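## Task

Take the foam block out of whichever drawer currently holds it and put it in the drawer that stands open on the wide cabinet. Afterwards push every drawer fully closed. The cabinets must stay roughly where they were, and the robot must not tip over or finish leaning. Nothing may count on the robot holding it in place at the end.

## Robot and tools

Robot: a Hello Robot Stretch 4 in a physics simulation. It has an omni-wheel base, a lift that slides up a mast, one arm that telescopes forward, a three-joint wrist and a two-finger gripper. It stands about 1.6 m tall, and the base's edge lies no more than 0.23 m from the base origin. Cameras ride on the robot: head_camera, head_left_camera, head_right_camera and wrist_camera. A loose object may occasionally get a small shove from outside.

Frames: the base frame has its origin on the floor beneath the base centre, with x ahead, y to the left and z up. hand_pose is stated in this frame and marks a point between the open fingertips. With all wrist joints at zero its axes line up with the base frame's. The printed hand position may be somewhat off. The odometry frame is the base frame as it was when the scene began. base_odometry counts wheel rotation only, so slipping reads as motion; heading grows to the left and spans -3.142 to 3.142.

execute_actions: argument actions is a list holding one action or none (none just reports state and pictures). An action contains base, joints, or both, optionally with pace and contact_limits; alternatively it contains only end_of_arm. Motions in one action begin together and may finish at different moments.
- base holds exactly one relative command, measured from where the base last reported itself: translate_m (straight drive in metres, forward positive, -2 to 2), strafe_m (sideways in metres, left positive, -2 to 2) or rotate_rad (turn in place in radians, counter-clockwise from above positive, -3.2 to 3.2).
- joints is a dictionary of absolute joint targets by name: lift_m 0 to 1.2 m; arm_m 0 to 0.55 m of extension; wrist_yaw_rad -1.134 to 4.276 (0 straight ahead, positive leftward, 3.14 tucked back, above 3.4 the arm may block it); wrist_pitch_rad -1.117 to 4.259 (0 level, 1.57 pointing down); wrist_roll_rad -1.117 to 4.259 (0 keeps the fingers level, positive turns the gripper clockwise viewed from behind); gripper_m -0.038 to 0.141, the fingertip gap in metres (negative presses the tips together). Tolerances for done: lift and arm ±0.004, yaw and roll ±0.02, pitch ±0.05, gripper ±0.004. Targets past a joint's range get clipped and the result mentions it; any other bad value or unknown key rejects the call with no motion.
- pace: slow, default, fast or max. Base top speeds are 0.1/0.3/0.4/0.6 m/s and 1/2/3/4 rad/s respectively, further reduced when the lift starts above 0.2 (down to 0.3 m/s and 1 rad/s at 1.2 m).
- contact_limits: only arm_m, 0 (gentlest) to 0.75 (firmest), default 0.5; exceeding it ends the arm motion with contact_stop.
- end_of_arm: enable_torque re-powers wrist or gripper motors that cut out; they then hold position.
- cameras: list of names or all; omitted/null means all, [] means none; an unknown name rejects the call. The pictures line gives image order.
A joint or base left out of an action may keep pushing toward its earlier target unnoticed. No action may exceed 15 s. If a result reports a stop, later calls in the same reply are skipped.

wait: seconds from 0 to 10; commands nothing and returns state and images.
zoom_image: camera plus region [x0, y0, x1, y1] in pixels of that camera's latest full image, origin top-left, at most 504 by 504.
finished_scene: scene number (1 or 2); irreversible, reports success and gives the next task. Replying without any tool call ends everything.

Result lines: base_status and joint_status tell how each motion ended: done (for the base, wheels turned the commanded amount even if slipping), off_target (resting short, maybe still pushing), contact_stop_at_<key> (blocked; that part goes slack: lift may sag, wheels may roll), limit_stop_at_<name>, time_out, torque_fault (wrist/gripper motor went limp, needs enable_torque). limit_stop_at_tilt means lean above 6 degrees; lift, arm and wheels go slack until it lessens. limit_stop_at_own_body means a joint nearly hit the robot; moving away still works; likely with pitch below -0.2 plus roll below -0.4 or above 4. on_its_own lists uncommanded behaviour; "held at" gives the held target. lidar_m: 12 distances from the base origin, sector 1 straight ahead then counter-clockwise (4 left, 7 behind, 10 right), seeing from about 0.15 m up to robot height; "-" means nothing or closer than 0.25 m; may miss glass and thin legs. wrist_depth_mm: 7x7 grid of median depths, 100 to 2000 mm, top-left first. turned_by_wheels vs turned_by_imu differing over ~0.1 rad signals a collision or slip. base_tilt in degrees, forward and right positive, with a fixed bias up to ~1.5. motor_effort is percent of maximum, positive toward larger values, peak in brackets; wheel_0..2 positive means turning right.

Gripping: command a gap smaller than the object; a smaller value squeezes harder and pulls the object wristward. Gripper reading and done do not prove a grasp; look for an effort change at commands of 0 or more. Tips stuck on a surface: raise the lift. Unfold at scene start with lift_m 0.4 and wrist_yaw_rad 0 together.

Avoid: turning or driving with over 1 kg held and arm_m above 0.2, especially fast; strong sustained pushes or pulls, worse with a high gripper or high contact limit; pressing the gripper into things with base or arm moves (torque faults); dropping, slamming or knocking objects; shifting the cabinets. Close drawers gently but fully, and release before finishing. Shorter robot motion time is better.

Each tool is called after "Call:" as name(argument=value, ...) on one line, values as JSON.

## Session

Call:
execute_actions(actions=[])

Scene clock: 0.00 s.
base_odometry: x=+0.000 y=+0.000 heading=+0.000 (m, m, rad; odometry frame)
turned_by_wheels: +0.000 (rad since the last result)
turned_by_imu: +0.000 (rad since the last result)
base_tilt: forward=-0.7 right=-0.3 (deg)
lidar_m: 0.86 1.17 1.88 1.96 2.14 1.66 1.22 2.10 2.02 2.24 1.76 1.15
base_status: not commanded
joint_positions: lift_m=+0.160 arm_m=+0.003 wrist_yaw_rad=+3.091 wrist_pitch_rad=-0.004 wrist_roll_rad=+0.018 gripper_m=+0.057
joint_status: not commanded
motor_effort: lift_m=+19 arm_m=-1 wrist_yaw_rad=-1 wrist_pitch_rad=-5 wrist_roll_rad=+0 gripper_m=-1 wheel_0=+0 wheel_1=+0 wheel_2=+0 (%)
hand_pose: x=-0.1101 y=+0.1018 z=+0.3396 quat_wxyz=(+0.025, +0.002, +0.009, +1.000) (m; base frame)
wrist_depth_mm: 135 138 - - - 1921 1756 / - 137 - - - 1921 1808 / 107 137 277 - - 1921 1756 / 122 140 1397 1661 - 1921 1756 / - - - 1661 - 1921 1708 / 1366 1336 195 1366 199 1397 1430 / 878 798 891 149 842 904 917
pictures: head_camera, head_left_camera, head_right_camera, wrist_camera
Images, in order (width x height): head_camera 420x560, head_left_camera 420x672, head_right_camera 420x672, wrist_camera 616x392.

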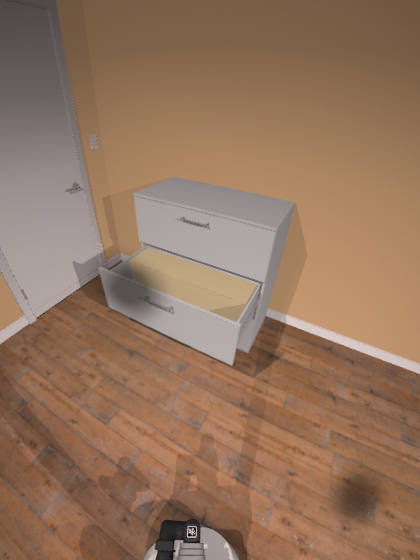

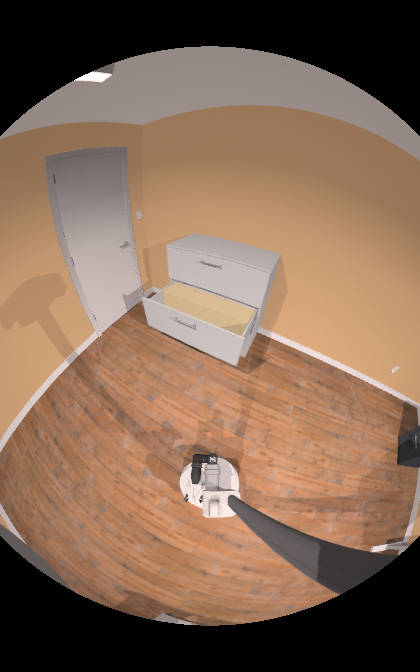

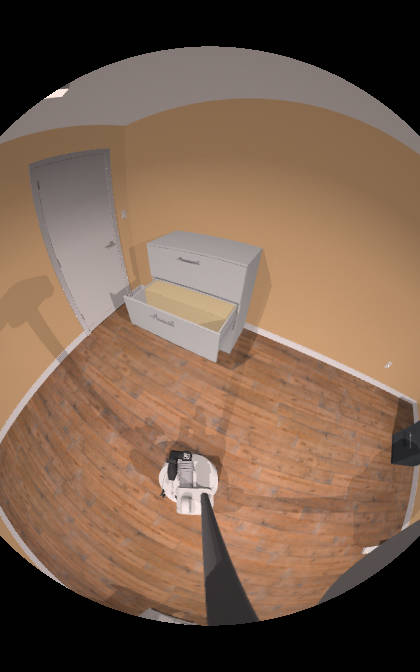

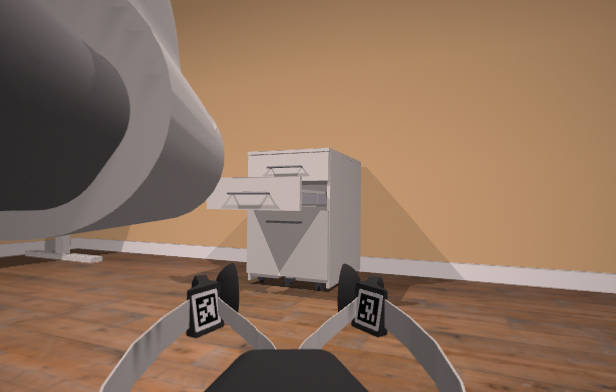

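Call:
execute_actions(actions=[{"base":{"rotate_rad":3.14},"joints":{"lift_m":0.6,"wrist_yaw_rad":0,"gripper_m":0.12},"pace":"fast"}])

Scene clock: 2.87 s.
base_odometry: x=+0.000 y=+0.000 heading=+3.140 (m, m, rad; odometry frame)
turned_by_wheels: +3.140 (rad since the last result)
turned_by_imu: +3.172 (rad since the last result)
base_tilt: forward=-0.5 right=-0.4 (deg)
lidar_m: 1.19 2.10 2.03 2.23 1.76 1.09 0.87 1.20 1.87 1.93 2.12 1.54
base_status: done
joint_positions: lift_m=+0.600 arm_m=+0.003 wrist_yaw_rad=+0.000 wrist_pitch_rad=-0.005 wrist_roll_rad=+0.018 gripper_m=+0.120
joint_status: all done
motor_effort: lift_m=+24(27) arm_m=-1(1) wrist_yaw_rad=-3(12) wrist_pitch_rad=-6(6) wrist_roll_rad=+0(0) gripper_m=+2(1) wheel_0=-2(11) wheel_1=-1(7) wheel_2=-1(12) (%)
hand_pose: x=+0.4622 y=-0.0873 z=+0.7791 quat_wxyz=(+1.000, +0.009, -0.002, +0.000) (m; base frame)
wrist_depth_mm: - - - - 1808 1661 1464 / - - - - 1808 1618 1499 / - - - - 1756 1661 1537 / - - - - 1808 1618 1499 / - - - 1397 1708 1618 1464 / - 207 1281 1336 198 1618 1464 / 1808 1708 1708 151 1537 1576 1499
pictures: head_camera, head_left_camera, head_right_camera, wrist_camera
Images, in order (width x height): head_camera 420x560, head_left_camera 420x672, head_right_camera 420x672, wrist_camera 616x392.

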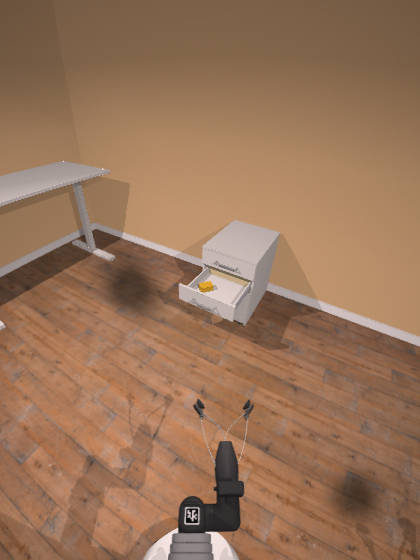

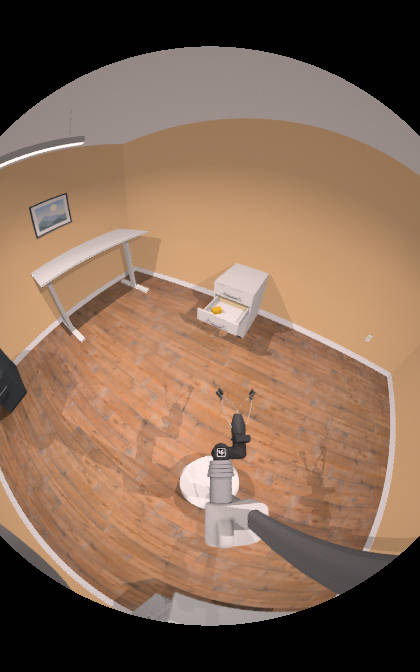

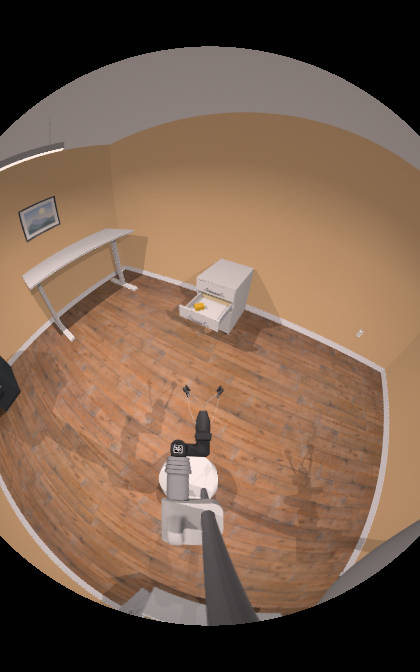

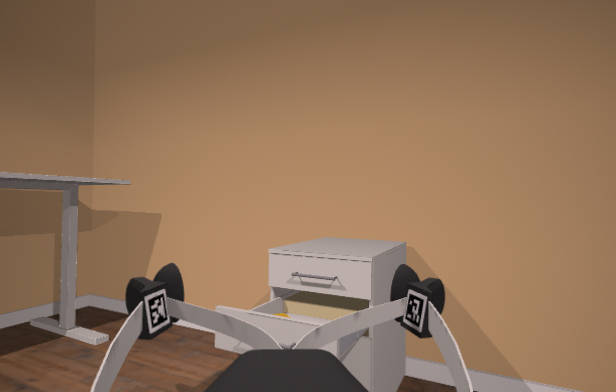

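Call:
execute_actions(actions=[{"base":{"rotate_rad":-0.42},"joints":{"lift_m":0.85,"wrist_pitch_rad":1.57},"pace":"fast"}], cameras=[])

Call:
execute_actions(actions=[{"base":{"strafe_m":0.5},"pace":"fast"}], cameras=[])

Call:
execute_actions(actions=[{"base":{"translate_m":0.55},"pace":"fast"}], cameras=["head_camera","wrist_camera"])

Scene clock: 6.90 s.
base_odometry: x=+0.000 y=+0.000 heading=+2.720 (m, m, rad; odometry frame)
turned_by_wheels: -0.420 (rad since the last result)
turned_by_imu: -0.426 (rad since the last result)
base_tilt: forward=-0.9 right=-0.1 (deg)
lidar_m: 1.18 1.20 2.05 2.06 2.21 1.73 0.88 0.84 1.31 1.88 2.04 2.05
base_status: done
joint_positions: lift_m=+0.850 arm_m=+0.003 wrist_yaw_rad=+0.000 wrist_pitch_rad=+1.570 wrist_roll_rad=+0.018 gripper_m=+0.120
joint_status: all done
motor_effort: lift_m=+24(27) arm_m=-1(1) wrist_yaw_rad=-2(2) wrist_pitch_rad=+2(6) wrist_roll_rad=+0(0) gripper_m=+1(0) wheel_0=+1(8) wheel_1=-1(10) wheel_2=-1(9) (%)
hand_pose: x=+0.1739 y=-0.0874 z=+0.7393 quat_wxyz=(+0.707, +0.006, +0.707, -0.006) (m; base frame)
wrist_depth_mm: 946 946 976 960 991 991 991 / 931 946 960 960 991 991 991 / 931 946 960 960 976 991 1008 / 931 946 946 960 991 991 1008 / 931 946 741 750 976 991 991 / 931 207 732 741 197 991 991 / 917 946 732 151 976 976 991
pictures: none
No camera images: the call's "cameras" was empty. Leave "cameras" out to get every camera's image.

Scene clock: 9.47 s.
base_odometry: x=-0.205 y=-0.456 heading=+2.720 (m, m, rad; odometry frame)
turned_by_wheels: +0.000 (rad since the last result)
turned_by_imu: -0.001 (rad since the last result)
base_tilt: forward=-0.6 right=-0.2 (deg)
lidar_m: 1.14 1.97 1.53 1.70 1.73 1.68 1.63 1.09 1.26 2.41 2.53 2.11
base_status: done
joint_positions: lift_m=+0.850 arm_m=+0.003 wrist_yaw_rad=+0.000 wrist_pitch_rad=+1.570 wrist_roll_rad=+0.018 gripper_m=+0.120
joint_status: not commanded
motor_effort: lift_m=+23(23) arm_m=-1(1) wrist_yaw_rad=-1(1) wrist_pitch_rad=+1(1) wrist_roll_rad=+0(0) gripper_m=-4(0) wheel_0=+1(13) wheel_1=-2(10) wheel_2=+0(3) (%)
hand_pose: x=+0.1739 y=-0.0874 z=+0.7393 quat_wxyz=(+0.707, +0.006, +0.707, -0.006) (m; base frame)
wrist_depth_mm: 931 960 960 976 976 991 991 / 946 946 960 960 976 991 991 / 931 946 960 960 976 976 991 / 931 946 946 960 976 991 991 / 931 946 741 750 976 976 991 / 946 207 741 741 198 991 991 / 931 931 732 151 976 991 991
pictures: none
No camera images: the call's "cameras" was empty. Leave "cameras" out to get every camera's image.

Scene clock: 12.30 s.
base_odometry: x=-0.707 y=-0.231 heading=+2.720 (m, m, rad; odometry frame)
turned_by_wheels: +0.000 (rad since the last result)
turned_by_imu: -0.001 (rad since the last result)
base_tilt: forward=-0.7 right=-0.4 (deg)
lidar_m: 0.57 0.67 1.47 1.42 1.96 2.24 2.19 1.55 2.11 2.43 2.00 0.65
base_status: done
joint_positions: lift_m=+0.850 arm_m=+0.003 wrist_yaw_rad=+0.000 wrist_pitch_rad=+1.570 wrist_roll_rad=+0.018 gripper_m=+0.120
joint_status: not commanded
motor_effort: lift_m=+24(24) arm_m=-1(1) wrist_yaw_rad=-2(1) wrist_pitch_rad=+1(1) wrist_roll_rad=+0(0) gripper_m=-1(2) wheel_0=+1(9) wheel_1=+0(7) wheel_2=+2(12) (%)
hand_pose: x=+0.1739 y=-0.0874 z=+0.7393 quat_wxyz=(+0.707, +0.006, +0.707, -0.006) (m; base frame)
wrist_depth_mm: 946 946 946 960 976 991 991 / 946 946 960 960 991 991 1008 / 931 946 960 960 976 1008 1008 / 917 946 946 960 960 991 1008 / 931 946 750 741 976 991 1008 / 931 208 732 750 198 976 991 / 931 946 732 151 991 976 991
pictures: head_camera, wrist_camera
Images, in order (width x height): head_camera 420x560, wrist_camera 616x392.

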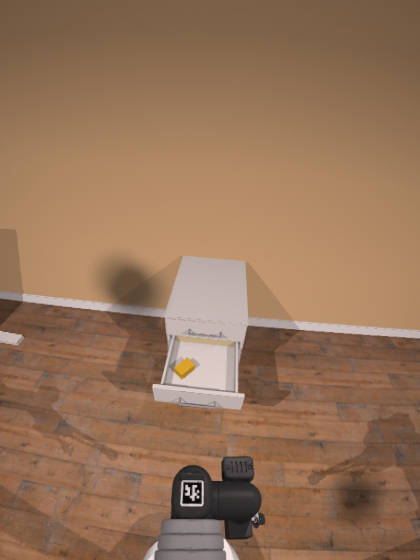

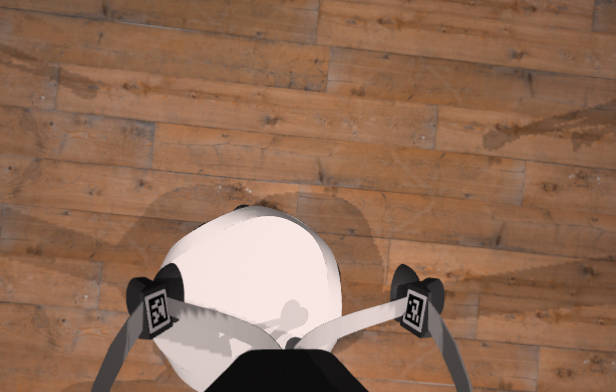

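Call:
execute_actions(actions=[{"base":{"strafe_m":0.13},"joints":{"arm_m":0.5},"pace":"fast"}], cameras=["head_camera","wrist_camera"])

Scene clock: 15.17 s.
base_odometry: x=-0.760 y=-0.350 heading=+2.720 (m, m, rad; odometry frame)
turned_by_wheels: +0.000 (rad since the last result)
turned_by_imu: -0.002 (rad since the last result)
base_tilt: forward=-0.7 right=-0.3 (deg)
lidar_m: 0.60 1.64 1.36 1.31 1.88 2.22 2.18 1.62 2.10 2.56 2.01 0.61
base_status: done
joint_positions: lift_m=+0.850 arm_m=+0.499 wrist_yaw_rad=+0.000 wrist_pitch_rad=+1.570 wrist_roll_rad=+0.018 gripper_m=+0.120
joint_status: all done
motor_effort: lift_m=+24(24) arm_m=+4(5) wrist_yaw_rad=-2(0) wrist_pitch_rad=+2(2) wrist_roll_rad=+0(0) gripper_m=-2(0) wheel_0=-1(10) wheel_1=-3(12) wheel_2=+0(2) (%)
hand_pose: x=+0.6705 y=-0.0874 z=+0.7393 quat_wxyz=(+0.707, +0.006, +0.707, -0.006) (m; base frame)
wrist_depth_mm: 931 946 574 574 436 445 1008 / 931 946 569 574 580 991 991 / 931 946 569 574 580 976 991 / 931 946 569 569 574 976 991 / 931 946 946 535 574 976 1008 / 931 208 946 960 198 976 991 / 917 946 946 151 960 976 991
pictures: head_camera, wrist_camera
Images, in order (width x height): head_camera 420x560, wrist_camera 616x392.

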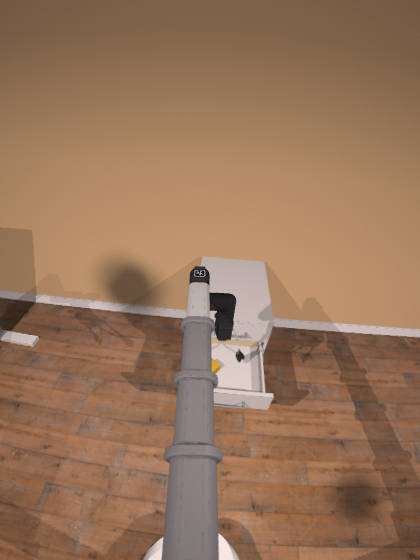

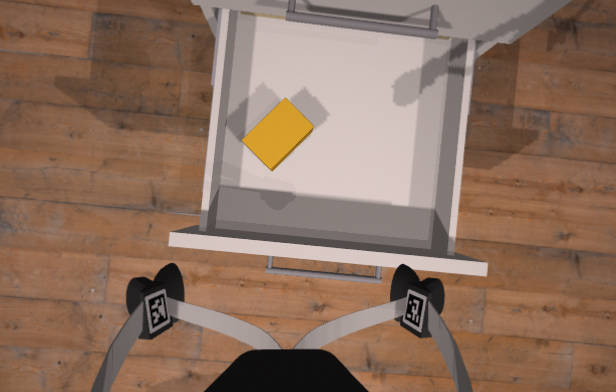

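Call:
execute_actions(actions=[{"base":{"translate_m":0.095},"joints":{"arm_m":0.548,"wrist_roll_rad":0.8,"lift_m":0.68}}], cameras=[])

Call:
execute_actions(actions=[{"base":{"strafe_m":0.03}}], cameras=["head_camera","wrist_camera"])

Scene clock: 18.70 s.
base_odometry: x=-0.847 y=-0.311 heading=+2.720 (m, m, rad; odometry frame)
turned_by_wheels: +0.000 (rad since the last result)
turned_by_imu: -0.001 (rad since the last result)
base_tilt: forward=-0.6 right=-0.2 (deg)
lidar_m: 0.49 1.54 1.33 1.29 1.92 2.31 2.26 1.71 2.25 2.54 1.88 0.50
base_status: done
joint_positions: lift_m=+0.680 arm_m=+0.547 wrist_yaw_rad=+0.000 wrist_pitch_rad=+1.570 wrist_roll_rad=+0.800 gripper_m=+0.120
joint_status: all done
motor_effort: lift_m=+13(23) arm_m=+4(4) wrist_yaw_rad=-1(2) wrist_pitch_rad=+1(1) wrist_roll_rad=+1(9) gripper_m=+1(2) wheel_0=+2(8) wheel_1=+1(7) wheel_2=+1(10) (%)
hand_pose: x=+0.7184 y=-0.0874 z=+0.5702 quat_wxyz=(+0.652, +0.275, +0.651, -0.275) (m; base frame)
wrist_depth_mm: 144 160 210 268 392 831 831 / 153 197 258 407 410 820 831 / 186 232 399 404 410 404 820 / 237 394 397 402 407 413 375 / 768 387 397 404 410 413 325 / 759 208 355 402 198 329 820 / 759 768 580 151 345 809 820
pictures: none
No camera images: the call's "cameras" was empty. Leave "cameras" out to get every camera's image.

Scene clock: 19.63 s.
base_odometry: x=-0.859 y=-0.338 heading=+2.720 (m, m, rad; odometry frame)
turned_by_wheels: +0.000 (rad since the last result)
turned_by_imu: +0.000 (rad since the last result)
base_tilt: forward=-0.7 right=-0.3 (deg)
lidar_m: 0.51 1.54 1.30 1.28 1.91 2.31 2.27 1.73 2.26 2.60 1.88 0.54
base_status: done
joint_positions: lift_m=+0.680 arm_m=+0.547 wrist_yaw_rad=+0.000 wrist_pitch_rad=+1.570 wrist_roll_rad=+0.800 gripper_m=+0.120
joint_status: not commanded
motor_effort: lift_m=+14(14) arm_m=+4(4) wrist_yaw_rad=-2(2) wrist_pitch_rad=+0(2) wrist_roll_rad=+1(1) gripper_m=+0(1) wheel_0=+0(8) wheel_1=+0(7) wheel_2=+0(0) (%)
hand_pose: x=+0.7184 y=-0.0874 z=+0.5702 quat_wxyz=(+0.652, +0.275, +0.651, -0.275) (m; base frame)
wrist_depth_mm: 144 165 216 276 410 820 820 / 157 203 256 407 410 394 831 / 191 264 399 404 410 413 820 / 246 382 399 404 407 415 382 / 768 768 397 357 407 410 320 / 759 207 349 399 197 324 820 / 759 768 768 151 343 809 820
pictures: head_camera, wrist_camera
Images, in order (width x height): head_camera 420x560, wrist_camera 616x392.

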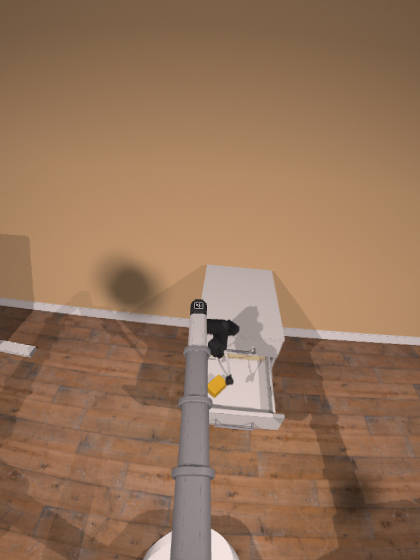

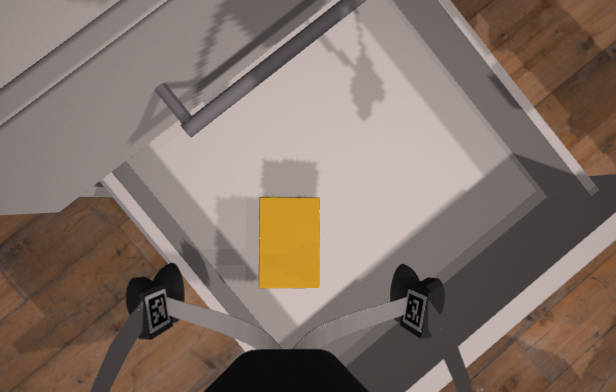

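Call:
execute_actions(actions=[{"joints":{"lift_m":0.495,"gripper_m":0.095}}], cameras=["head_camera","wrist_camera"])

Scene clock: 22.23 s.
base_odometry: x=-0.859 y=-0.338 heading=+2.720 (m, m, rad; odometry frame)
turned_by_wheels: +0.000 (rad since the last result)
turned_by_imu: -0.001 (rad since the last result)
base_tilt: forward=-0.6 right=-0.2 (deg)
lidar_m: 0.51 1.54 1.31 1.28 1.89 2.32 2.27 1.74 2.22 2.59 1.87 0.52
base_status: not commanded
joint_positions: lift_m=+0.511 arm_m=+0.547 wrist_yaw_rad=+0.000 wrist_pitch_rad=+1.568 wrist_roll_rad=+0.800 gripper_m=+0.095
joint_status: lift_m contact_stop (moved -0.169 of -0.185); the others done
on_its_own: lift_m is slack since a contact_stop (your +0.495 is given up)
motor_effort: lift_m=+13(13) arm_m=+4(4) wrist_yaw_rad=-3(1) wrist_pitch_rad=+7(12) wrist_roll_rad=+1(1) gripper_m=-5(3) wheel_0=+0(1) wheel_1=+1(1) wheel_2=+0(0) (%)
hand_pose: x=+0.7191 y=-0.0874 z=+0.4010 quat_wxyz=(+0.652, +0.276, +0.650, -0.275) (m; base frame)
wrist_depth_mm: 130 238 242 245 247 251 253 / 233 238 241 244 247 250 252 / 235 237 240 243 246 248 251 / 216 236 237 198 245 248 250 / 186 235 237 196 244 247 250 / 603 188 194 195 196 245 248 / 603 180 225 151 242 244 225
pictures: head_camera, wrist_camera
Images, in order (width x height): head_camera 420x560, wrist_camera 616x392.

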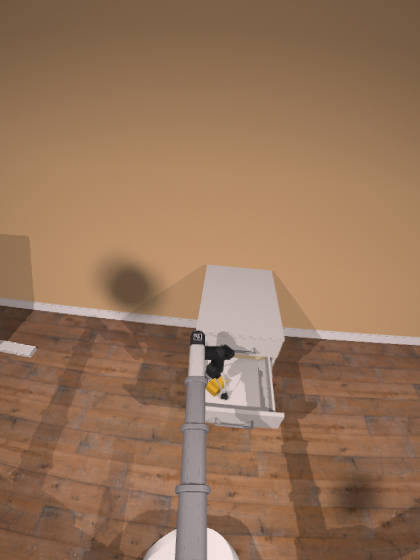

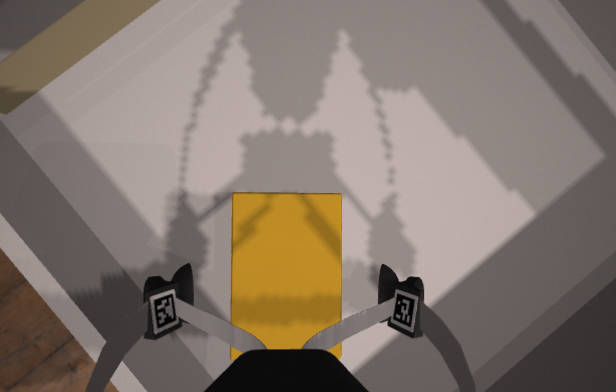

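Touched the floor, probably. Raise slightly and grip.

Call:
execute_actions(actions=[{"joints":{"lift_m":0.522}}], cameras=[])

Call:
execute_actions(actions=[{"joints":{"gripper_m":0.015}}], cameras=[])

Call:
execute_actions(actions=[{"joints":{"lift_m":0.8}}], cameras=["head_camera","wrist_camera"])

Scene clock: 23.57 s.
base_odometry: x=-0.859 y=-0.338 heading=+2.720 (m, m, rad; odometry frame)
turned_by_wheels: +0.000 (rad since the last result)
turned_by_imu: -0.001 (rad since the last result)
base_tilt: forward=-0.6 right=-0.1 (deg)
lidar_m: 0.50 1.52 1.31 1.27 1.88 2.34 2.27 1.71 2.23 2.58 1.88 0.51
base_status: not commanded
joint_positions: lift_m=+0.522 arm_m=+0.547 wrist_yaw_rad=+0.000 wrist_pitch_rad=+1.570 wrist_roll_rad=+0.800 gripper_m=+0.095
joint_status: all done
motor_effort: lift_m=+24(24) arm_m=+4(4) wrist_yaw_rad=-3(3) wrist_pitch_rad=+1(11) wrist_roll_rad=+0(1) gripper_m=-4(1) wheel_0=+0(1) wheel_1=+1(1) wheel_2=+0(0) (%)
hand_pose: x=+0.7186 y=-0.0874 z=+0.4113 quat_wxyz=(+0.652, +0.275, +0.651, -0.275) (m; base frame)
wrist_depth_mm: 202 239 244 246 249 253 255 / 236 239 243 245 248 252 255 / 236 239 242 245 248 252 255 / 213 238 241 200 248 250 254 / 187 238 225 199 248 251 253 / 609 190 197 198 202 250 253 / 609 180 223 148 246 249 223
pictures: none
No camera images: the call's "cameras" was empty. Leave "cameras" out to get every camera's image.

Scene clock: 25.17 s.
base_odometry: x=-0.859 y=-0.338 heading=+2.720 (m, m, rad; odometry frame)
turned_by_wheels: +0.000 (rad since the last result)
turned_by_imu: -0.001 (rad since the last result)
base_tilt: forward=-0.6 right=-0.2 (deg)
lidar_m: 0.51 1.53 1.32 1.27 1.89 2.31 2.25 1.70 2.24 2.60 1.86 0.55
base_status: not commanded
joint_positions: lift_m=+0.522 arm_m=+0.547 wrist_yaw_rad=+0.000 wrist_pitch_rad=+1.570 wrist_roll_rad=+0.800 gripper_m=+0.015
joint_status: all done
motor_effort: lift_m=+24(24) arm_m=+4(4) wrist_yaw_rad=-3(3) wrist_pitch_rad=+2(3) wrist_roll_rad=+0(0) gripper_m=-19(18) wheel_0=+0(1) wheel_1=+2(1) wheel_2=+0(0) (%)
hand_pose: x=+0.7186 y=-0.0874 z=+0.4113 quat_wxyz=(+0.652, +0.275, +0.651, -0.275) (m; base frame)
wrist_depth_mm: 201 239 243 246 250 253 254 / 236 240 242 246 249 252 255 / 236 239 241 245 248 252 255 / 213 238 240 187 249 252 254 / 188 238 239 186 247 251 254 / 603 194 183 186 186 249 252 / 603 178 216 145 246 247 222
pictures: none
No camera images: the call's "cameras" was empty. Leave "cameras" out to get every camera's image.

Scene clock: 27.37 s.
base_odometry: x=-0.859 y=-0.338 heading=+2.720 (m, m, rad; odometry frame)
turned_by_wheels: +0.000 (rad since the last result)
turned_by_imu: -0.001 (rad since the last result)
base_tilt: forward=-0.8 right=-0.1 (deg)
lidar_m: 0.54 1.53 1.31 1.28 1.90 2.31 2.27 1.71 2.27 2.60 1.90 0.52
base_status: not commanded
joint_positions: lift_m=+0.800 arm_m=+0.547 wrist_yaw_rad=+0.000 wrist_pitch_rad=+1.570 wrist_roll_rad=+0.800 gripper_m=+0.015
joint_status: all done
motor_effort: lift_m=+24(26) arm_m=+4(4) wrist_yaw_rad=-3(3) wrist_pitch_rad=+2(2) wrist_roll_rad=+0(0) gripper_m=-21(20) wheel_0=+0(0) wheel_1=+1(1) wheel_2=+0(0) (%)
hand_pose: x=+0.7186 y=-0.0874 z=+0.6893 quat_wxyz=(+0.652, +0.275, +0.651, -0.275) (m; base frame)
wrist_depth_mm: 258 264 266 314 530 946 946 / 259 263 285 521 530 946 946 / 259 263 384 525 530 931 960 / 259 377 512 187 530 530 960 / 878 891 455 186 530 484 946 / 878 891 184 186 186 931 946 / 878 891 891 144 917 917 946
pictures: head_camera, wrist_camera
Images, in order (width x height): head_camera 420x560, wrist_camera 616x392.

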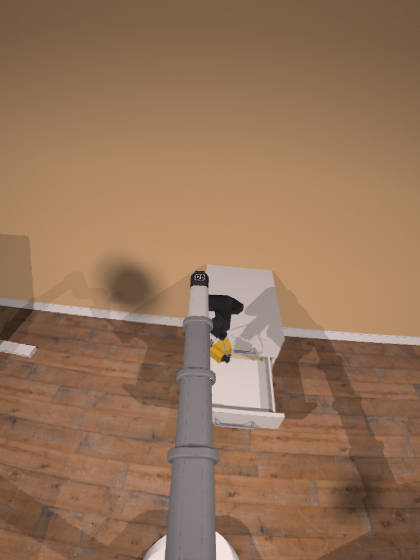

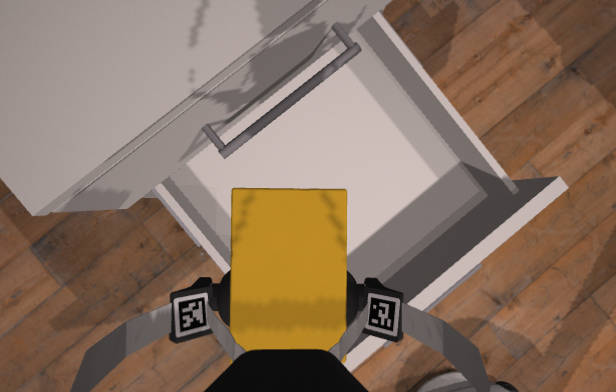

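Call:
execute_actions(actions=[{"joints":{"arm_m":0.2,"wrist_yaw_rad":1.57,"wrist_pitch_rad":0,"wrist_roll_rad":0}}], cameras=[])

Call:
execute_actions(actions=[{"base":{"translate_m":0.17},"joints":{"lift_m":0.25}}])

Scene clock: 33.67 s.
base_odometry: x=-0.859 y=-0.338 heading=+2.720 (m, m, rad; odometry frame)
turned_by_wheels: +0.000 (rad since the last result)
turned_by_imu: -0.002 (rad since the last result)
base_tilt: forward=-0.8 right=-0.3 (deg)
lidar_m: 0.50 0.50 1.31 1.28 1.90 2.34 2.27 1.72 2.22 2.57 1.89 0.56
base_status: not commanded
joint_positions: lift_m=+0.800 arm_m=+0.201 wrist_yaw_rad=+1.570 wrist_pitch_rad=+0.003 wrist_roll_rad=+0.000 gripper_m=+0.015
joint_status: all done
motor_effort: lift_m=+24(24) arm_m=-4(4) wrist_yaw_rad=-1(6) wrist_pitch_rad=-9(12) wrist_roll_rad=+0(3) gripper_m=-13(15) wheel_0=+0(0) wheel_1=+1(1) wheel_2=+0(0) (%)
hand_pose: x=+0.4593 y=+0.2884 z=+0.9769 quat_wxyz=(+0.707, -0.001, +0.001, +0.707) (m; base frame)
wrist_depth_mm: - - - - - 1983 1499 / - - - - 1921 1921 1499 / - - - - 1983 1983 1464 / - - - 187 1921 1983 1464 / - - 1537 186 1983 1921 1464 / - - 184 185 186 1983 1430 / - 1537 - 145 1983 1863 1464
pictures: none
No camera images: the call's "cameras" was empty. Leave "cameras" out to get every camera's image.

Scene clock: 36.57 s.
base_odometry: x=-1.014 y=-0.269 heading=+2.720 (m, m, rad; odometry frame)
turned_by_wheels: +0.000 (rad since the last result)
turned_by_imu: +0.004 (rad since the last result)
base_tilt: forward=-0.6 right=-0.3 (deg)
lidar_m: 0.38 0.50 1.28 1.26 1.38 2.18 2.43 1.90 2.68 2.60 0.49 0.36
base_status: done
joint_positions: lift_m=+0.343 arm_m=+0.200 wrist_yaw_rad=+1.569 wrist_pitch_rad=+0.003 wrist_roll_rad=+0.000 gripper_m=+0.015
joint_status: lift_m contact_stop (moved -0.456 of -0.550)
on_its_own: lift_m is slack since a contact_stop (your +0.250 is given up)
motor_effort: lift_m=+16(23) arm_m=-3(4) wrist_yaw_rad=+1(2) wrist_pitch_rad=-8(15) wrist_roll_rad=+0(0) gripper_m=-19(15) wheel_0=-2(8) wheel_1=+1(5) wheel_2=-2(9) (%)
hand_pose: x=+0.4592 y=+0.2883 z=+0.5208 quat_wxyz=(+0.708, -0.001, +0.001, +0.707) (m; base frame)
wrist_depth_mm: - - - 1983 - 1921 1281 / - 1430 1983 1983 1983 1618 1255 / - - - 1983 1921 1756 1229 / - - - 187 1921 1921 1255 / - - - 186 1983 1863 1205 / 1808 1661 184 186 186 1756 1205 / 1229 1098 1160 145 1255 1229 1182
pictures: head_camera, head_left_camera, head_right_camera, wrist_camera
Images, in order (width x height): head_camera 420x560, head_left_camera 420x672, head_right_camera 420x672, wrist_camera 616x392.

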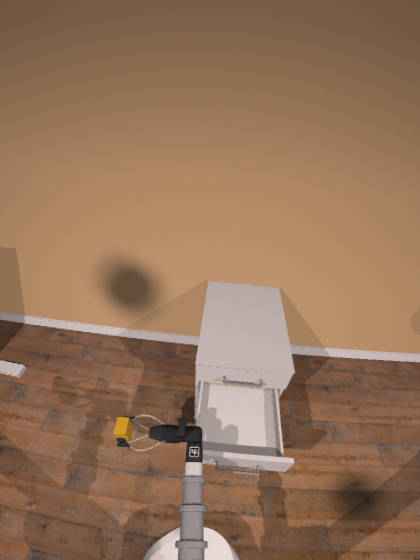

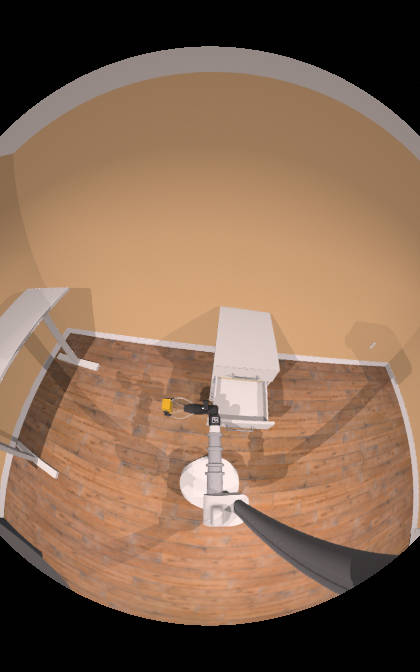

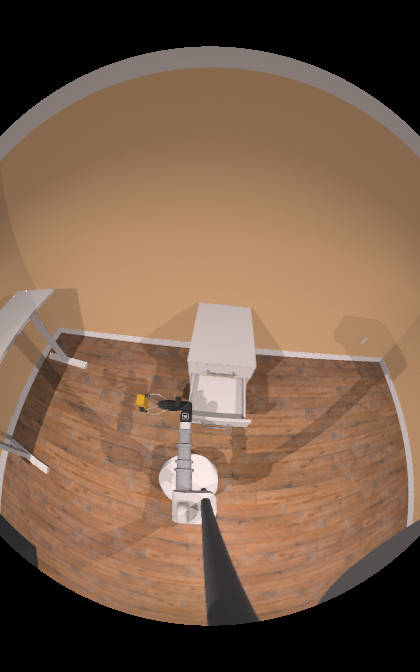

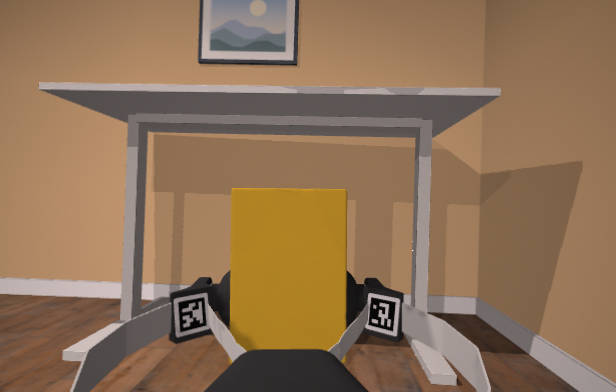

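Call:
execute_actions(actions=[{"joints":{"lift_m":0.4}}], cameras=[])

Call:
execute_actions(actions=[{"base":{"strafe_m":-0.07},"joints":{"arm_m":0.02}}], cameras=[])

Call:
execute_actions(actions=[{"joints":{"lift_m":0.24}}], cameras=["head_camera"])

Scene clock: 38.67 s.
base_odometry: x=-1.014 y=-0.269 heading=+2.720 (m, m, rad; odometry frame)
turned_by_wheels: +0.000 (rad since the last result)
turned_by_imu: -0.001 (rad since the last result)
base_tilt: forward=-0.6 right=-0.4 (deg)
lidar_m: 0.35 0.51 1.28 1.27 1.40 2.15 2.45 1.86 2.69 2.60 0.50 0.35
base_status: not commanded
joint_positions: lift_m=+0.400 arm_m=+0.200 wrist_yaw_rad=+1.570 wrist_pitch_rad=+0.003 wrist_roll_rad=+0.000 gripper_m=+0.015
joint_status: all done
motor_effort: lift_m=+24(27) arm_m=-3(3) wrist_yaw_rad=-1(1) wrist_pitch_rad=-7(8) wrist_roll_rad=+0(0) gripper_m=-19(18) wheel_0=-2(2) wheel_1=+1(0) wheel_2=-2(2) (%)
hand_pose: x=+0.4591 y=+0.2884 z=+0.5769 quat_wxyz=(+0.708, -0.001, +0.001, +0.707) (m; base frame)
wrist_depth_mm: - - - 1983 1983 1921 1281 / - - - 1983 1983 1808 1255 / - 1661 1618 1537 1464 1808 1255 / - - - 187 1921 1921 1229 / - - - 186 1983 1863 1229 / - 1863 183 185 186 1808 1205 / 1336 1205 1281 144 1366 1336 1229
pictures: none
No camera images: the call's "cameras" was empty. Leave "cameras" out to get every camera's image.

Scene clock: 40.30 s.
base_odometry: x=-0.985 y=-0.205 heading=+2.720 (m, m, rad; odometry frame)
turned_by_wheels: +0.000 (rad since the last result)
turned_by_imu: +0.000 (rad since the last result)
base_tilt: forward=-0.6 right=-0.1 (deg)
lidar_m: 0.32 0.35 0.37 1.33 1.47 2.30 2.44 1.84 2.59 2.53 1.62 0.35
base_status: done
joint_positions: lift_m=+0.400 arm_m=+0.021 wrist_yaw_rad=+1.570 wrist_pitch_rad=+0.003 wrist_roll_rad=+0.000 gripper_m=+0.015
joint_status: all done
motor_effort: lift_m=+24(24) arm_m=-4(4) wrist_yaw_rad=-2(1) wrist_pitch_rad=-9(7) wrist_roll_rad=+0(0) gripper_m=-17(16) wheel_0=+0(8) wheel_1=+1(9) wheel_2=+0(1) (%)
hand_pose: x=+0.2793 y=+0.2884 z=+0.5769 quat_wxyz=(+0.707, -0.001, +0.001, +0.707) (m; base frame)
wrist_depth_mm: - - - - - - 1537 / - - - - - - 1537 / - - 1576 1576 1537 1661 1499 / - - - 187 - - 1499 / - - 1618 186 - - 1499 / - - 184 186 186 1863 1499 / 1366 1205 1308 145 1397 1336 1366
pictures: none
No camera images: the call's "cameras" was empty. Leave "cameras" out to get every camera's image.

Scene clock: 42.03 s.
base_odometry: x=-0.985 y=-0.205 heading=+2.720 (m, m, rad; odometry frame)
turned_by_wheels: +0.000 (rad since the last result)
turned_by_imu: -0.001 (rad since the last result)
base_tilt: forward=-0.8 right=-0.3 (deg)
lidar_m: 0.33 0.37 0.37 1.29 1.47 2.31 2.46 1.86 2.63 2.52 1.66 0.33
base_status: not commanded
joint_positions: lift_m=+0.240 arm_m=+0.021 wrist_yaw_rad=+1.570 wrist_pitch_rad=+0.003 wrist_roll_rad=+0.000 gripper_m=+0.015
joint_status: all done
motor_effort: lift_m=+14(21) arm_m=-4(4) wrist_yaw_rad=-1(2) wrist_pitch_rad=-7(8) wrist_roll_rad=+0(0) gripper_m=-13(16) wheel_0=+0(0) wheel_1=+1(1) wheel_2=+0(0) (%)
hand_pose: x=+0.2793 y=+0.2884 z=+0.4178 quat_wxyz=(+0.707, -0.001, +0.001, +0.707) (m; base frame)
wrist_depth_mm: - - - - - - 1499 / - - 1618 1537 1499 1537 1464 / - - - - - - 1499 / - - - 187 - - 1499 / - - 1618 186 - - 1464 / 1537 1499 183 186 186 1576 1397 / 1008 904 960 144 1060 1008 1098
pictures: head_camera
Images, in order (width x height): head_camera 420x560.

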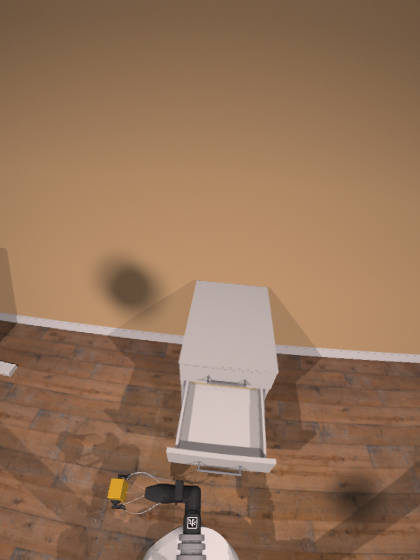

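Call:
execute_actions(actions=[{"joints":{"arm_m":0.4},"contact_limits":{"arm_m":0.3},"pace":"slow"}], cameras=["head_camera"])

Scene clock: 47.70 s.
base_odometry: x=-0.985 y=-0.205 heading=+2.720 (m, m, rad; odometry frame)
turned_by_wheels: +0.000 (rad since the last result)
turned_by_imu: -0.002 (rad since the last result)
base_tilt: forward=-0.8 right=-0.3 (deg)
lidar_m: 0.63 0.68 1.32 1.34 1.47 2.29 2.46 1.83 2.61 2.53 1.66 0.66
base_status: not commanded
joint_positions: lift_m=+0.240 arm_m=+0.399 wrist_yaw_rad=+1.570 wrist_pitch_rad=+0.003 wrist_roll_rad=+0.000 gripper_m=+0.015
joint_status: all done
motor_effort: lift_m=+16(16) arm_m=+4(7) wrist_yaw_rad=+0(4) wrist_pitch_rad=-8(7) wrist_roll_rad=+0(0) gripper_m=-16(17) wheel_0=+0(0) wheel_1=+1(1) wheel_2=+0(1) (%)
contact_limits: arm_m 0.3
hand_pose: x=+0.6579 y=+0.2884 z=+0.4177 quat_wxyz=(+0.708, -0.001, +0.001, +0.707) (m; base frame)
wrist_depth_mm: - - - - - 1464 960 / 1661 1499 1464 1397 1499 1499 946 / - - - - - 1430 976 / - - - 187 - 1464 976 / - - - 186 - 1430 946 / 1499 1499 184 185 186 1366 946 / 1008 891 960 145 1060 991 917
pictures: head_camera
Images, in order (width x height): head_camera 420x560.

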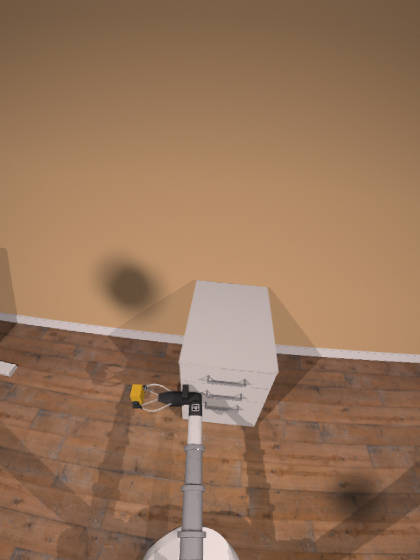

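Nearly shut; push until contact.

Call:
execute_actions(actions=[{"joints":{"arm_m":0.48},"contact_limits":{"arm_m":0.2},"pace":"slow"}], cameras=["head_camera","head_right_camera"])

Scene clock: 51.73 s.
base_odometry: x=-0.985 y=-0.205 heading=+2.720 (m, m, rad; odometry frame)
turned_by_wheels: +0.000 (rad since the last result)
turned_by_imu: -0.001 (rad since the last result)
base_tilt: forward=-0.6 right=-0.3 (deg)
lidar_m: 0.64 0.68 1.35 1.32 1.47 2.28 2.45 1.84 2.61 2.53 1.65 0.65
base_status: not commanded
joint_positions: lift_m=+0.240 arm_m=+0.413 wrist_yaw_rad=+1.570 wrist_pitch_rad=+0.003 wrist_roll_rad=+0.000 gripper_m=+0.015
joint_status: arm_m contact_stop (moved +0.014 of +0.081)
on_its_own: arm_m is slack since a contact_stop (your +0.480 is given up)
motor_effort: lift_m=+15(15) arm_m=+0(15) wrist_yaw_rad=+0(0) wrist_pitch_rad=-8(8) wrist_roll_rad=+0(0) gripper_m=-15(10) wheel_0=+1(4) wheel_1=+1(4) wheel_2=-1(5) (%)
contact_limits: arm_m 0.2
hand_pose: x=+0.6718 y=+0.2884 z=+0.4177 quat_wxyz=(+0.708, -0.001, +0.001, +0.707) (m; base frame)
wrist_depth_mm: - - - - - 1430 931 / 1661 1464 1464 1397 1537 1464 946 / - - - - - 1430 946 / - - - 187 - 1397 946 / - - - 186 - 1397 946 / 1464 1537 183 186 186 1336 931 / 1025 904 960 144 1042 1008 904
pictures: head_camera, head_right_camera
Images, in order (width x height): head_camera 420x560, head_right_camera 420x672.

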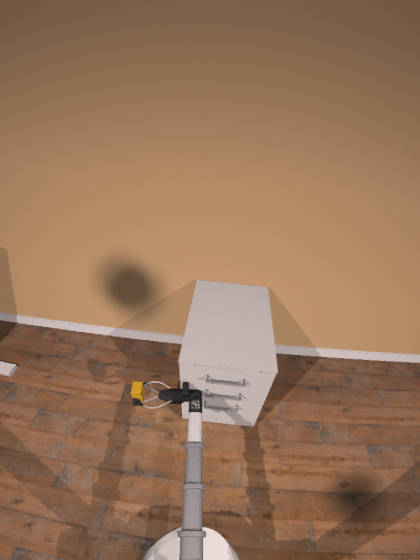

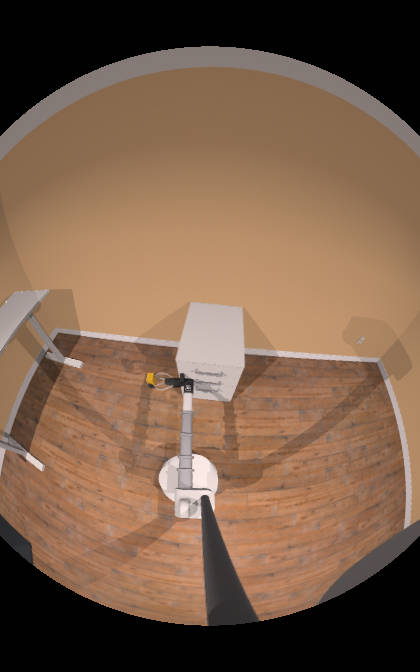

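Call:
execute_actions(actions=[{"base":{"rotate_rad":-3.14},"joints":{"arm_m":0.02,"lift_m":0.3},"pace":"fast"}], cameras=["head_right_camera"])

Call:
execute_actions(actions=[{"base":{"strafe_m":1.2},"joints":{"lift_m":0.8,"wrist_yaw_rad":0,"wrist_pitch_rad":1.57},"pace":"fast"}], cameras=[])

Call:
execute_actions(actions=[{"base":{"translate_m":1.0},"pace":"fast"}])

Scene clock: 55.27 s.
base_odometry: x=-0.988 y=-0.218 heading=+2.394 (m, m, rad; odometry frame)
turned_by_wheels: -0.326 (rad since the last result)
turned_by_imu: -0.289 (rad since the last result)
base_tilt: forward=-0.6 right=-0.4 (deg)
lidar_m: 0.61 0.36 0.36 1.32 1.33 2.06 2.46 1.86 1.95 2.55 2.27 0.78
base_status: rotate_rad contact_stop (by the wheels' count: -0.326 of -3.140)
joint_positions: lift_m=+0.300 arm_m=+0.021 wrist_yaw_rad=+1.570 wrist_pitch_rad=+0.003 wrist_roll_rad=+0.000 gripper_m=+0.015
joint_status: all done
on_its_own: the wheels are slack since a contact_stop
motor_effort: lift_m=+24(33) arm_m=-4(7) wrist_yaw_rad=-2(56) wrist_pitch_rad=-7(11) wrist_roll_rad=+0(2) gripper_m=-14(17) wheel_0=+0(36) wheel_1=+0(19) wheel_2=+0(32) (%)
hand_pose: x=+0.2792 y=+0.2884 z=+0.4770 quat_wxyz=(+0.707, -0.001, +0.001, +0.707) (m; base frame)
wrist_depth_mm: 1863 1921 - - - 1430 1098 / 1430 1430 1537 - 1983 1430 1078 / 1808 1921 - - - 1430 1060 / 1863 1921 - 187 - 1397 1060 / 1863 1921 - 186 - 1397 1060 / 1499 1708 183 185 186 1430 1042 / 1138 1025 1078 144 1205 1138 1025
pictures: head_right_camera
Images, in order (width x height): head_right_camera 420x672.

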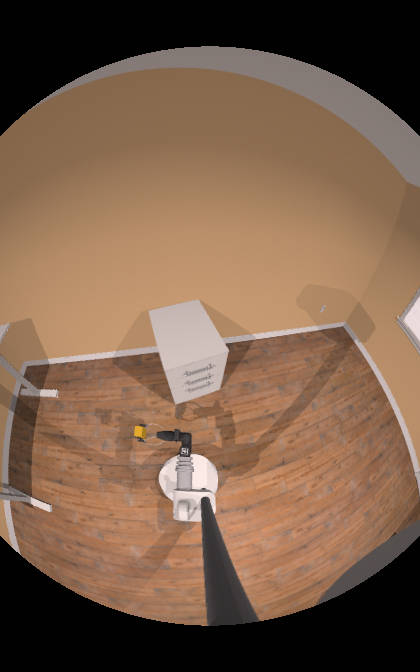

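not run: a stop came earlier in this reply.

not run: a stop came earlier in this reply.

Call:
execute_actions(actions=[{"base":{"rotate_rad":0.29}}], cameras=["head_camera"])

Call:
execute_actions(actions=[{"base":{"rotate_rad":3.14},"pace":"fast"}], cameras=[])

Call:
execute_actions(actions=[{"base":{"strafe_m":1.2},"joints":{"lift_m":0.8,"wrist_yaw_rad":0,"wrist_pitch_rad":1.57},"pace":"fast"}], cameras=[])

Call:
execute_actions(actions=[{"base":{"translate_m":1.0},"pace":"fast"}])

Scene clock: 57.60 s.
base_odometry: x=-0.988 y=-0.218 heading=+2.683 (m, m, rad; odometry frame)
turned_by_wheels: +0.290 (rad since the last result)
turned_by_imu: +0.292 (rad since the last result)
base_tilt: forward=-0.7 right=-0.4 (deg)
lidar_m: 0.62 0.36 0.34 1.30 1.46 2.27 2.46 1.84 2.64 2.54 1.66 0.64
base_status: done
joint_positions: lift_m=+0.300 arm_m=+0.021 wrist_yaw_rad=+1.570 wrist_pitch_rad=+0.003 wrist_roll_rad=+0.000 gripper_m=+0.015
joint_status: not commanded
motor_effort: lift_m=+24(24) arm_m=-4(4) wrist_yaw_rad=-2(2) wrist_pitch_rad=-8(7) wrist_roll_rad=-1(0) gripper_m=-15(17) wheel_0=-1(7) wheel_1=+1(4) wheel_2=-1(6) (%)
hand_pose: x=+0.2793 y=+0.2884 z=+0.4770 quat_wxyz=(+0.707, -0.001, +0.001, +0.707) (m; base frame)
wrist_depth_mm: - - - - - - 1537 / - - 1576 1499 1464 1464 1499 / - - - - - - 1499 / - - - 187 - - 1499 / - - 1618 186 - - 1499 / 1708 1708 183 185 186 1708 1499 / 1138 1008 1098 144 1182 1118 1255
pictures: head_camera
Images, in order (width x height): head_camera 420x560.

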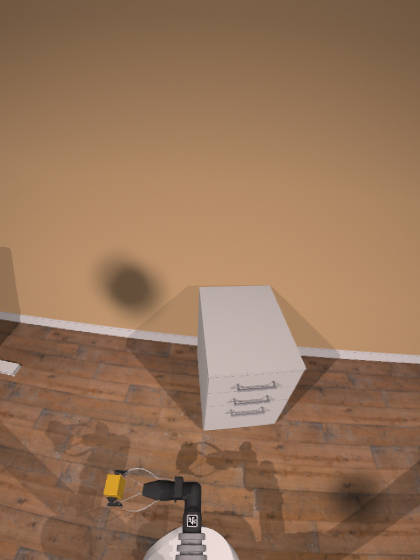

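Scene clock: 59.93 s.
base_odometry: x=-0.988 y=-0.218 heading=-0.460 (m, m, rad; odometry frame)
turned_by_wheels: +3.140 (rad since the last result)
turned_by_imu: +3.172 (rad since the last result)
base_tilt: forward=-0.7 right=-0.1 (deg)
lidar_m: 2.44 0.38 0.36 2.56 1.66 0.62 0.62 1.37 1.31 1.28 2.05 2.49
base_status: done
joint_positions: lift_m=+0.300 arm_m=+0.021 wrist_yaw_rad=+1.570 wrist_pitch_rad=+0.003 wrist_roll_rad=+0.000 gripper_m=+0.015
joint_status: not commanded
motor_effort: lift_m=+24(24) arm_m=-4(4) wrist_yaw_rad=-2(1) wrist_pitch_rad=-7(7) wrist_roll_rad=+0(0) gripper_m=-21(14) wheel_0=-1(10) wheel_1=+1(9) wheel_2=+0(15) (%)
hand_pose: x=+0.2793 y=+0.2884 z=+0.4770 quat_wxyz=(+0.707, -0.001, +0.001, +0.707) (m; base frame)
wrist_depth_mm: 1921 - - - - - - / 1921 - - - - - - / 1921 - - - - - - / 1983 - - 187 - - - / 1983 - - 186 - - - / 1708 1708 183 186 186 1863 1921 / 1118 1008 1078 145 1182 1118 1229
pictures: none
No camera images: the call's "cameras" was empty. Leave "cameras" out to get every camera's image.

Scene clock: 64.07 s.
base_odometry: x=-0.455 y=+0.857 heading=-0.459 (m, m, rad; odometry frame)
turned_by_wheels: +0.000 (rad since the last result)
turned_by_imu: -0.003 (rad since the last result)
base_tilt: forward=-0.6 right=-0.3 (deg)
lidar_m: 1.69 1.77 1.36 1.32 1.45 1.11 1.11 1.04 0.95 2.48 3.09 1.77
base_status: done
joint_positions: lift_m=+0.800 arm_m=+0.021 wrist_yaw_rad=+0.000 wrist_pitch_rad=+1.570 wrist_roll_rad=+0.000 gripper_m=+0.015
joint_status: all done
motor_effort: lift_m=+24(27) arm_m=-4(4) wrist_yaw_rad=-2(10) wrist_pitch_rad=+1(4) wrist_roll_rad=+0(0) gripper_m=-22(17) wheel_0=+3(13) wheel_1=-1(11) wheel_2=+1(2) (%)
hand_pose: x=+0.1918 y=-0.0874 z=+0.6893 quat_wxyz=(+0.707, +0.000, +0.707, +0.000) (m; base frame)
wrist_depth_mm: 878 917 904 917 931 946 946 / 891 904 904 917 931 946 946 / 891 904 917 917 917 931 946 / 878 891 917 187 931 931 946 / 878 891 683 186 931 931 946 / 891 891 183 186 186 931 946 / 878 683 683 144 917 946 946
pictures: none
No camera images: the call's "cameras" was empty. Leave "cameras" out to get every camera's image.

Scene clock: 68.00 s.
base_odometry: x=+0.441 y=+0.414 heading=-0.459 (m, m, rad; odometry frame)
turned_by_wheels: +0.000 (rad since the last result)
turned_by_imu: -0.001 (rad since the last result)
base_tilt: forward=-0.6 right=-0.3 (deg)
lidar_m: 0.71 0.76 1.27 1.27 1.36 2.10 2.12 1.80 2.70 2.71 2.04 0.74
base_status: done
joint_positions: lift_m=+0.800 arm_m=+0.021 wrist_yaw_rad=+0.000 wrist_pitch_rad=+1.570 wrist_roll_rad=+0.000 gripper_m=+0.015
joint_status: not commanded
motor_effort: lift_m=+24(24) arm_m=-4(4) wrist_yaw_rad=-2(3) wrist_pitch_rad=+1(1) wrist_roll_rad=+0(0) gripper_m=-13(20) wheel_0=+1(7) wheel_1=+0(6) wheel_2=+2(12) (%)
hand_pose: x=+0.1918 y=-0.0874 z=+0.6893 quat_wxyz=(+0.707, +0.000, +0.707, +0.000) (m; base frame)
wrist_depth_mm: 891 891 904 917 931 946 960 / 891 891 917 917 931 946 946 / 891 904 904 917 931 946 946 / 878 904 904 187 931 931 946 / 891 891 691 186 917 946 946 / 878 891 184 186 186 931 946 / 891 683 691 145 917 931 946
pictures: head_camera, head_left_camera, head_right_camera, wrist_camera
Images, in order (width x height): head_camera 420x560, head_left_camera 420x672, head_right_camera 420x672, wrist_camera 616x392.

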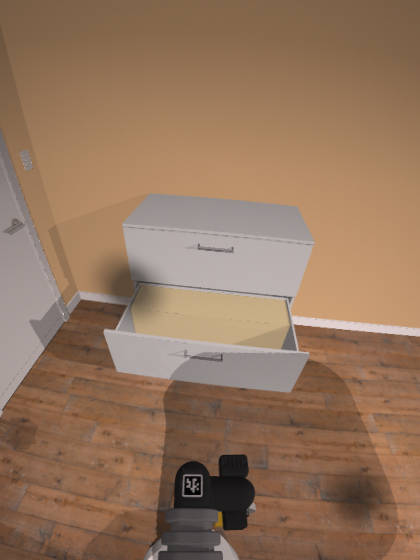

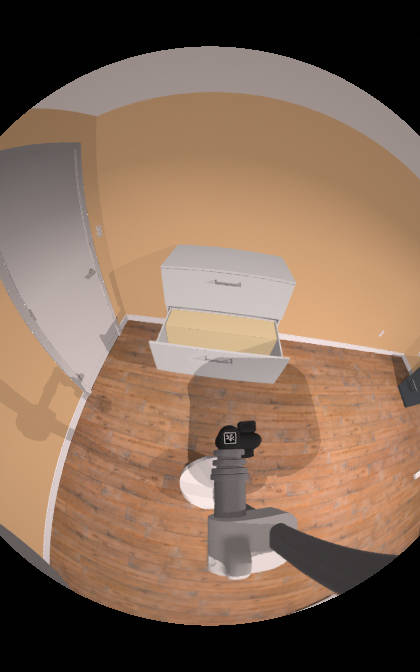

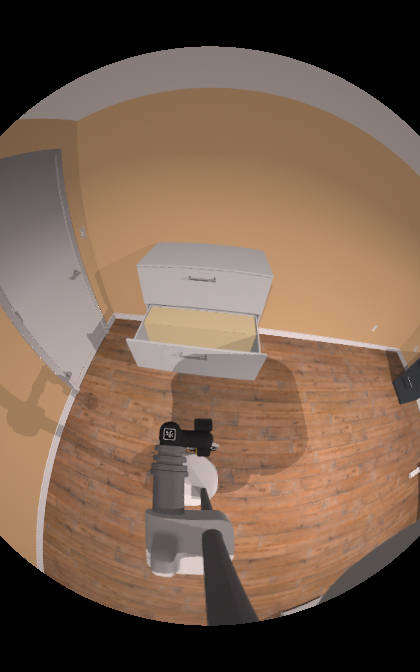

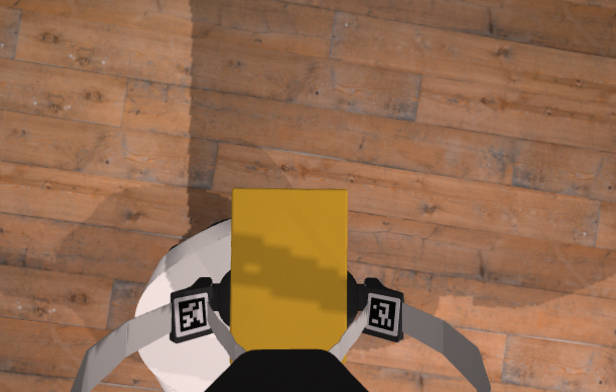

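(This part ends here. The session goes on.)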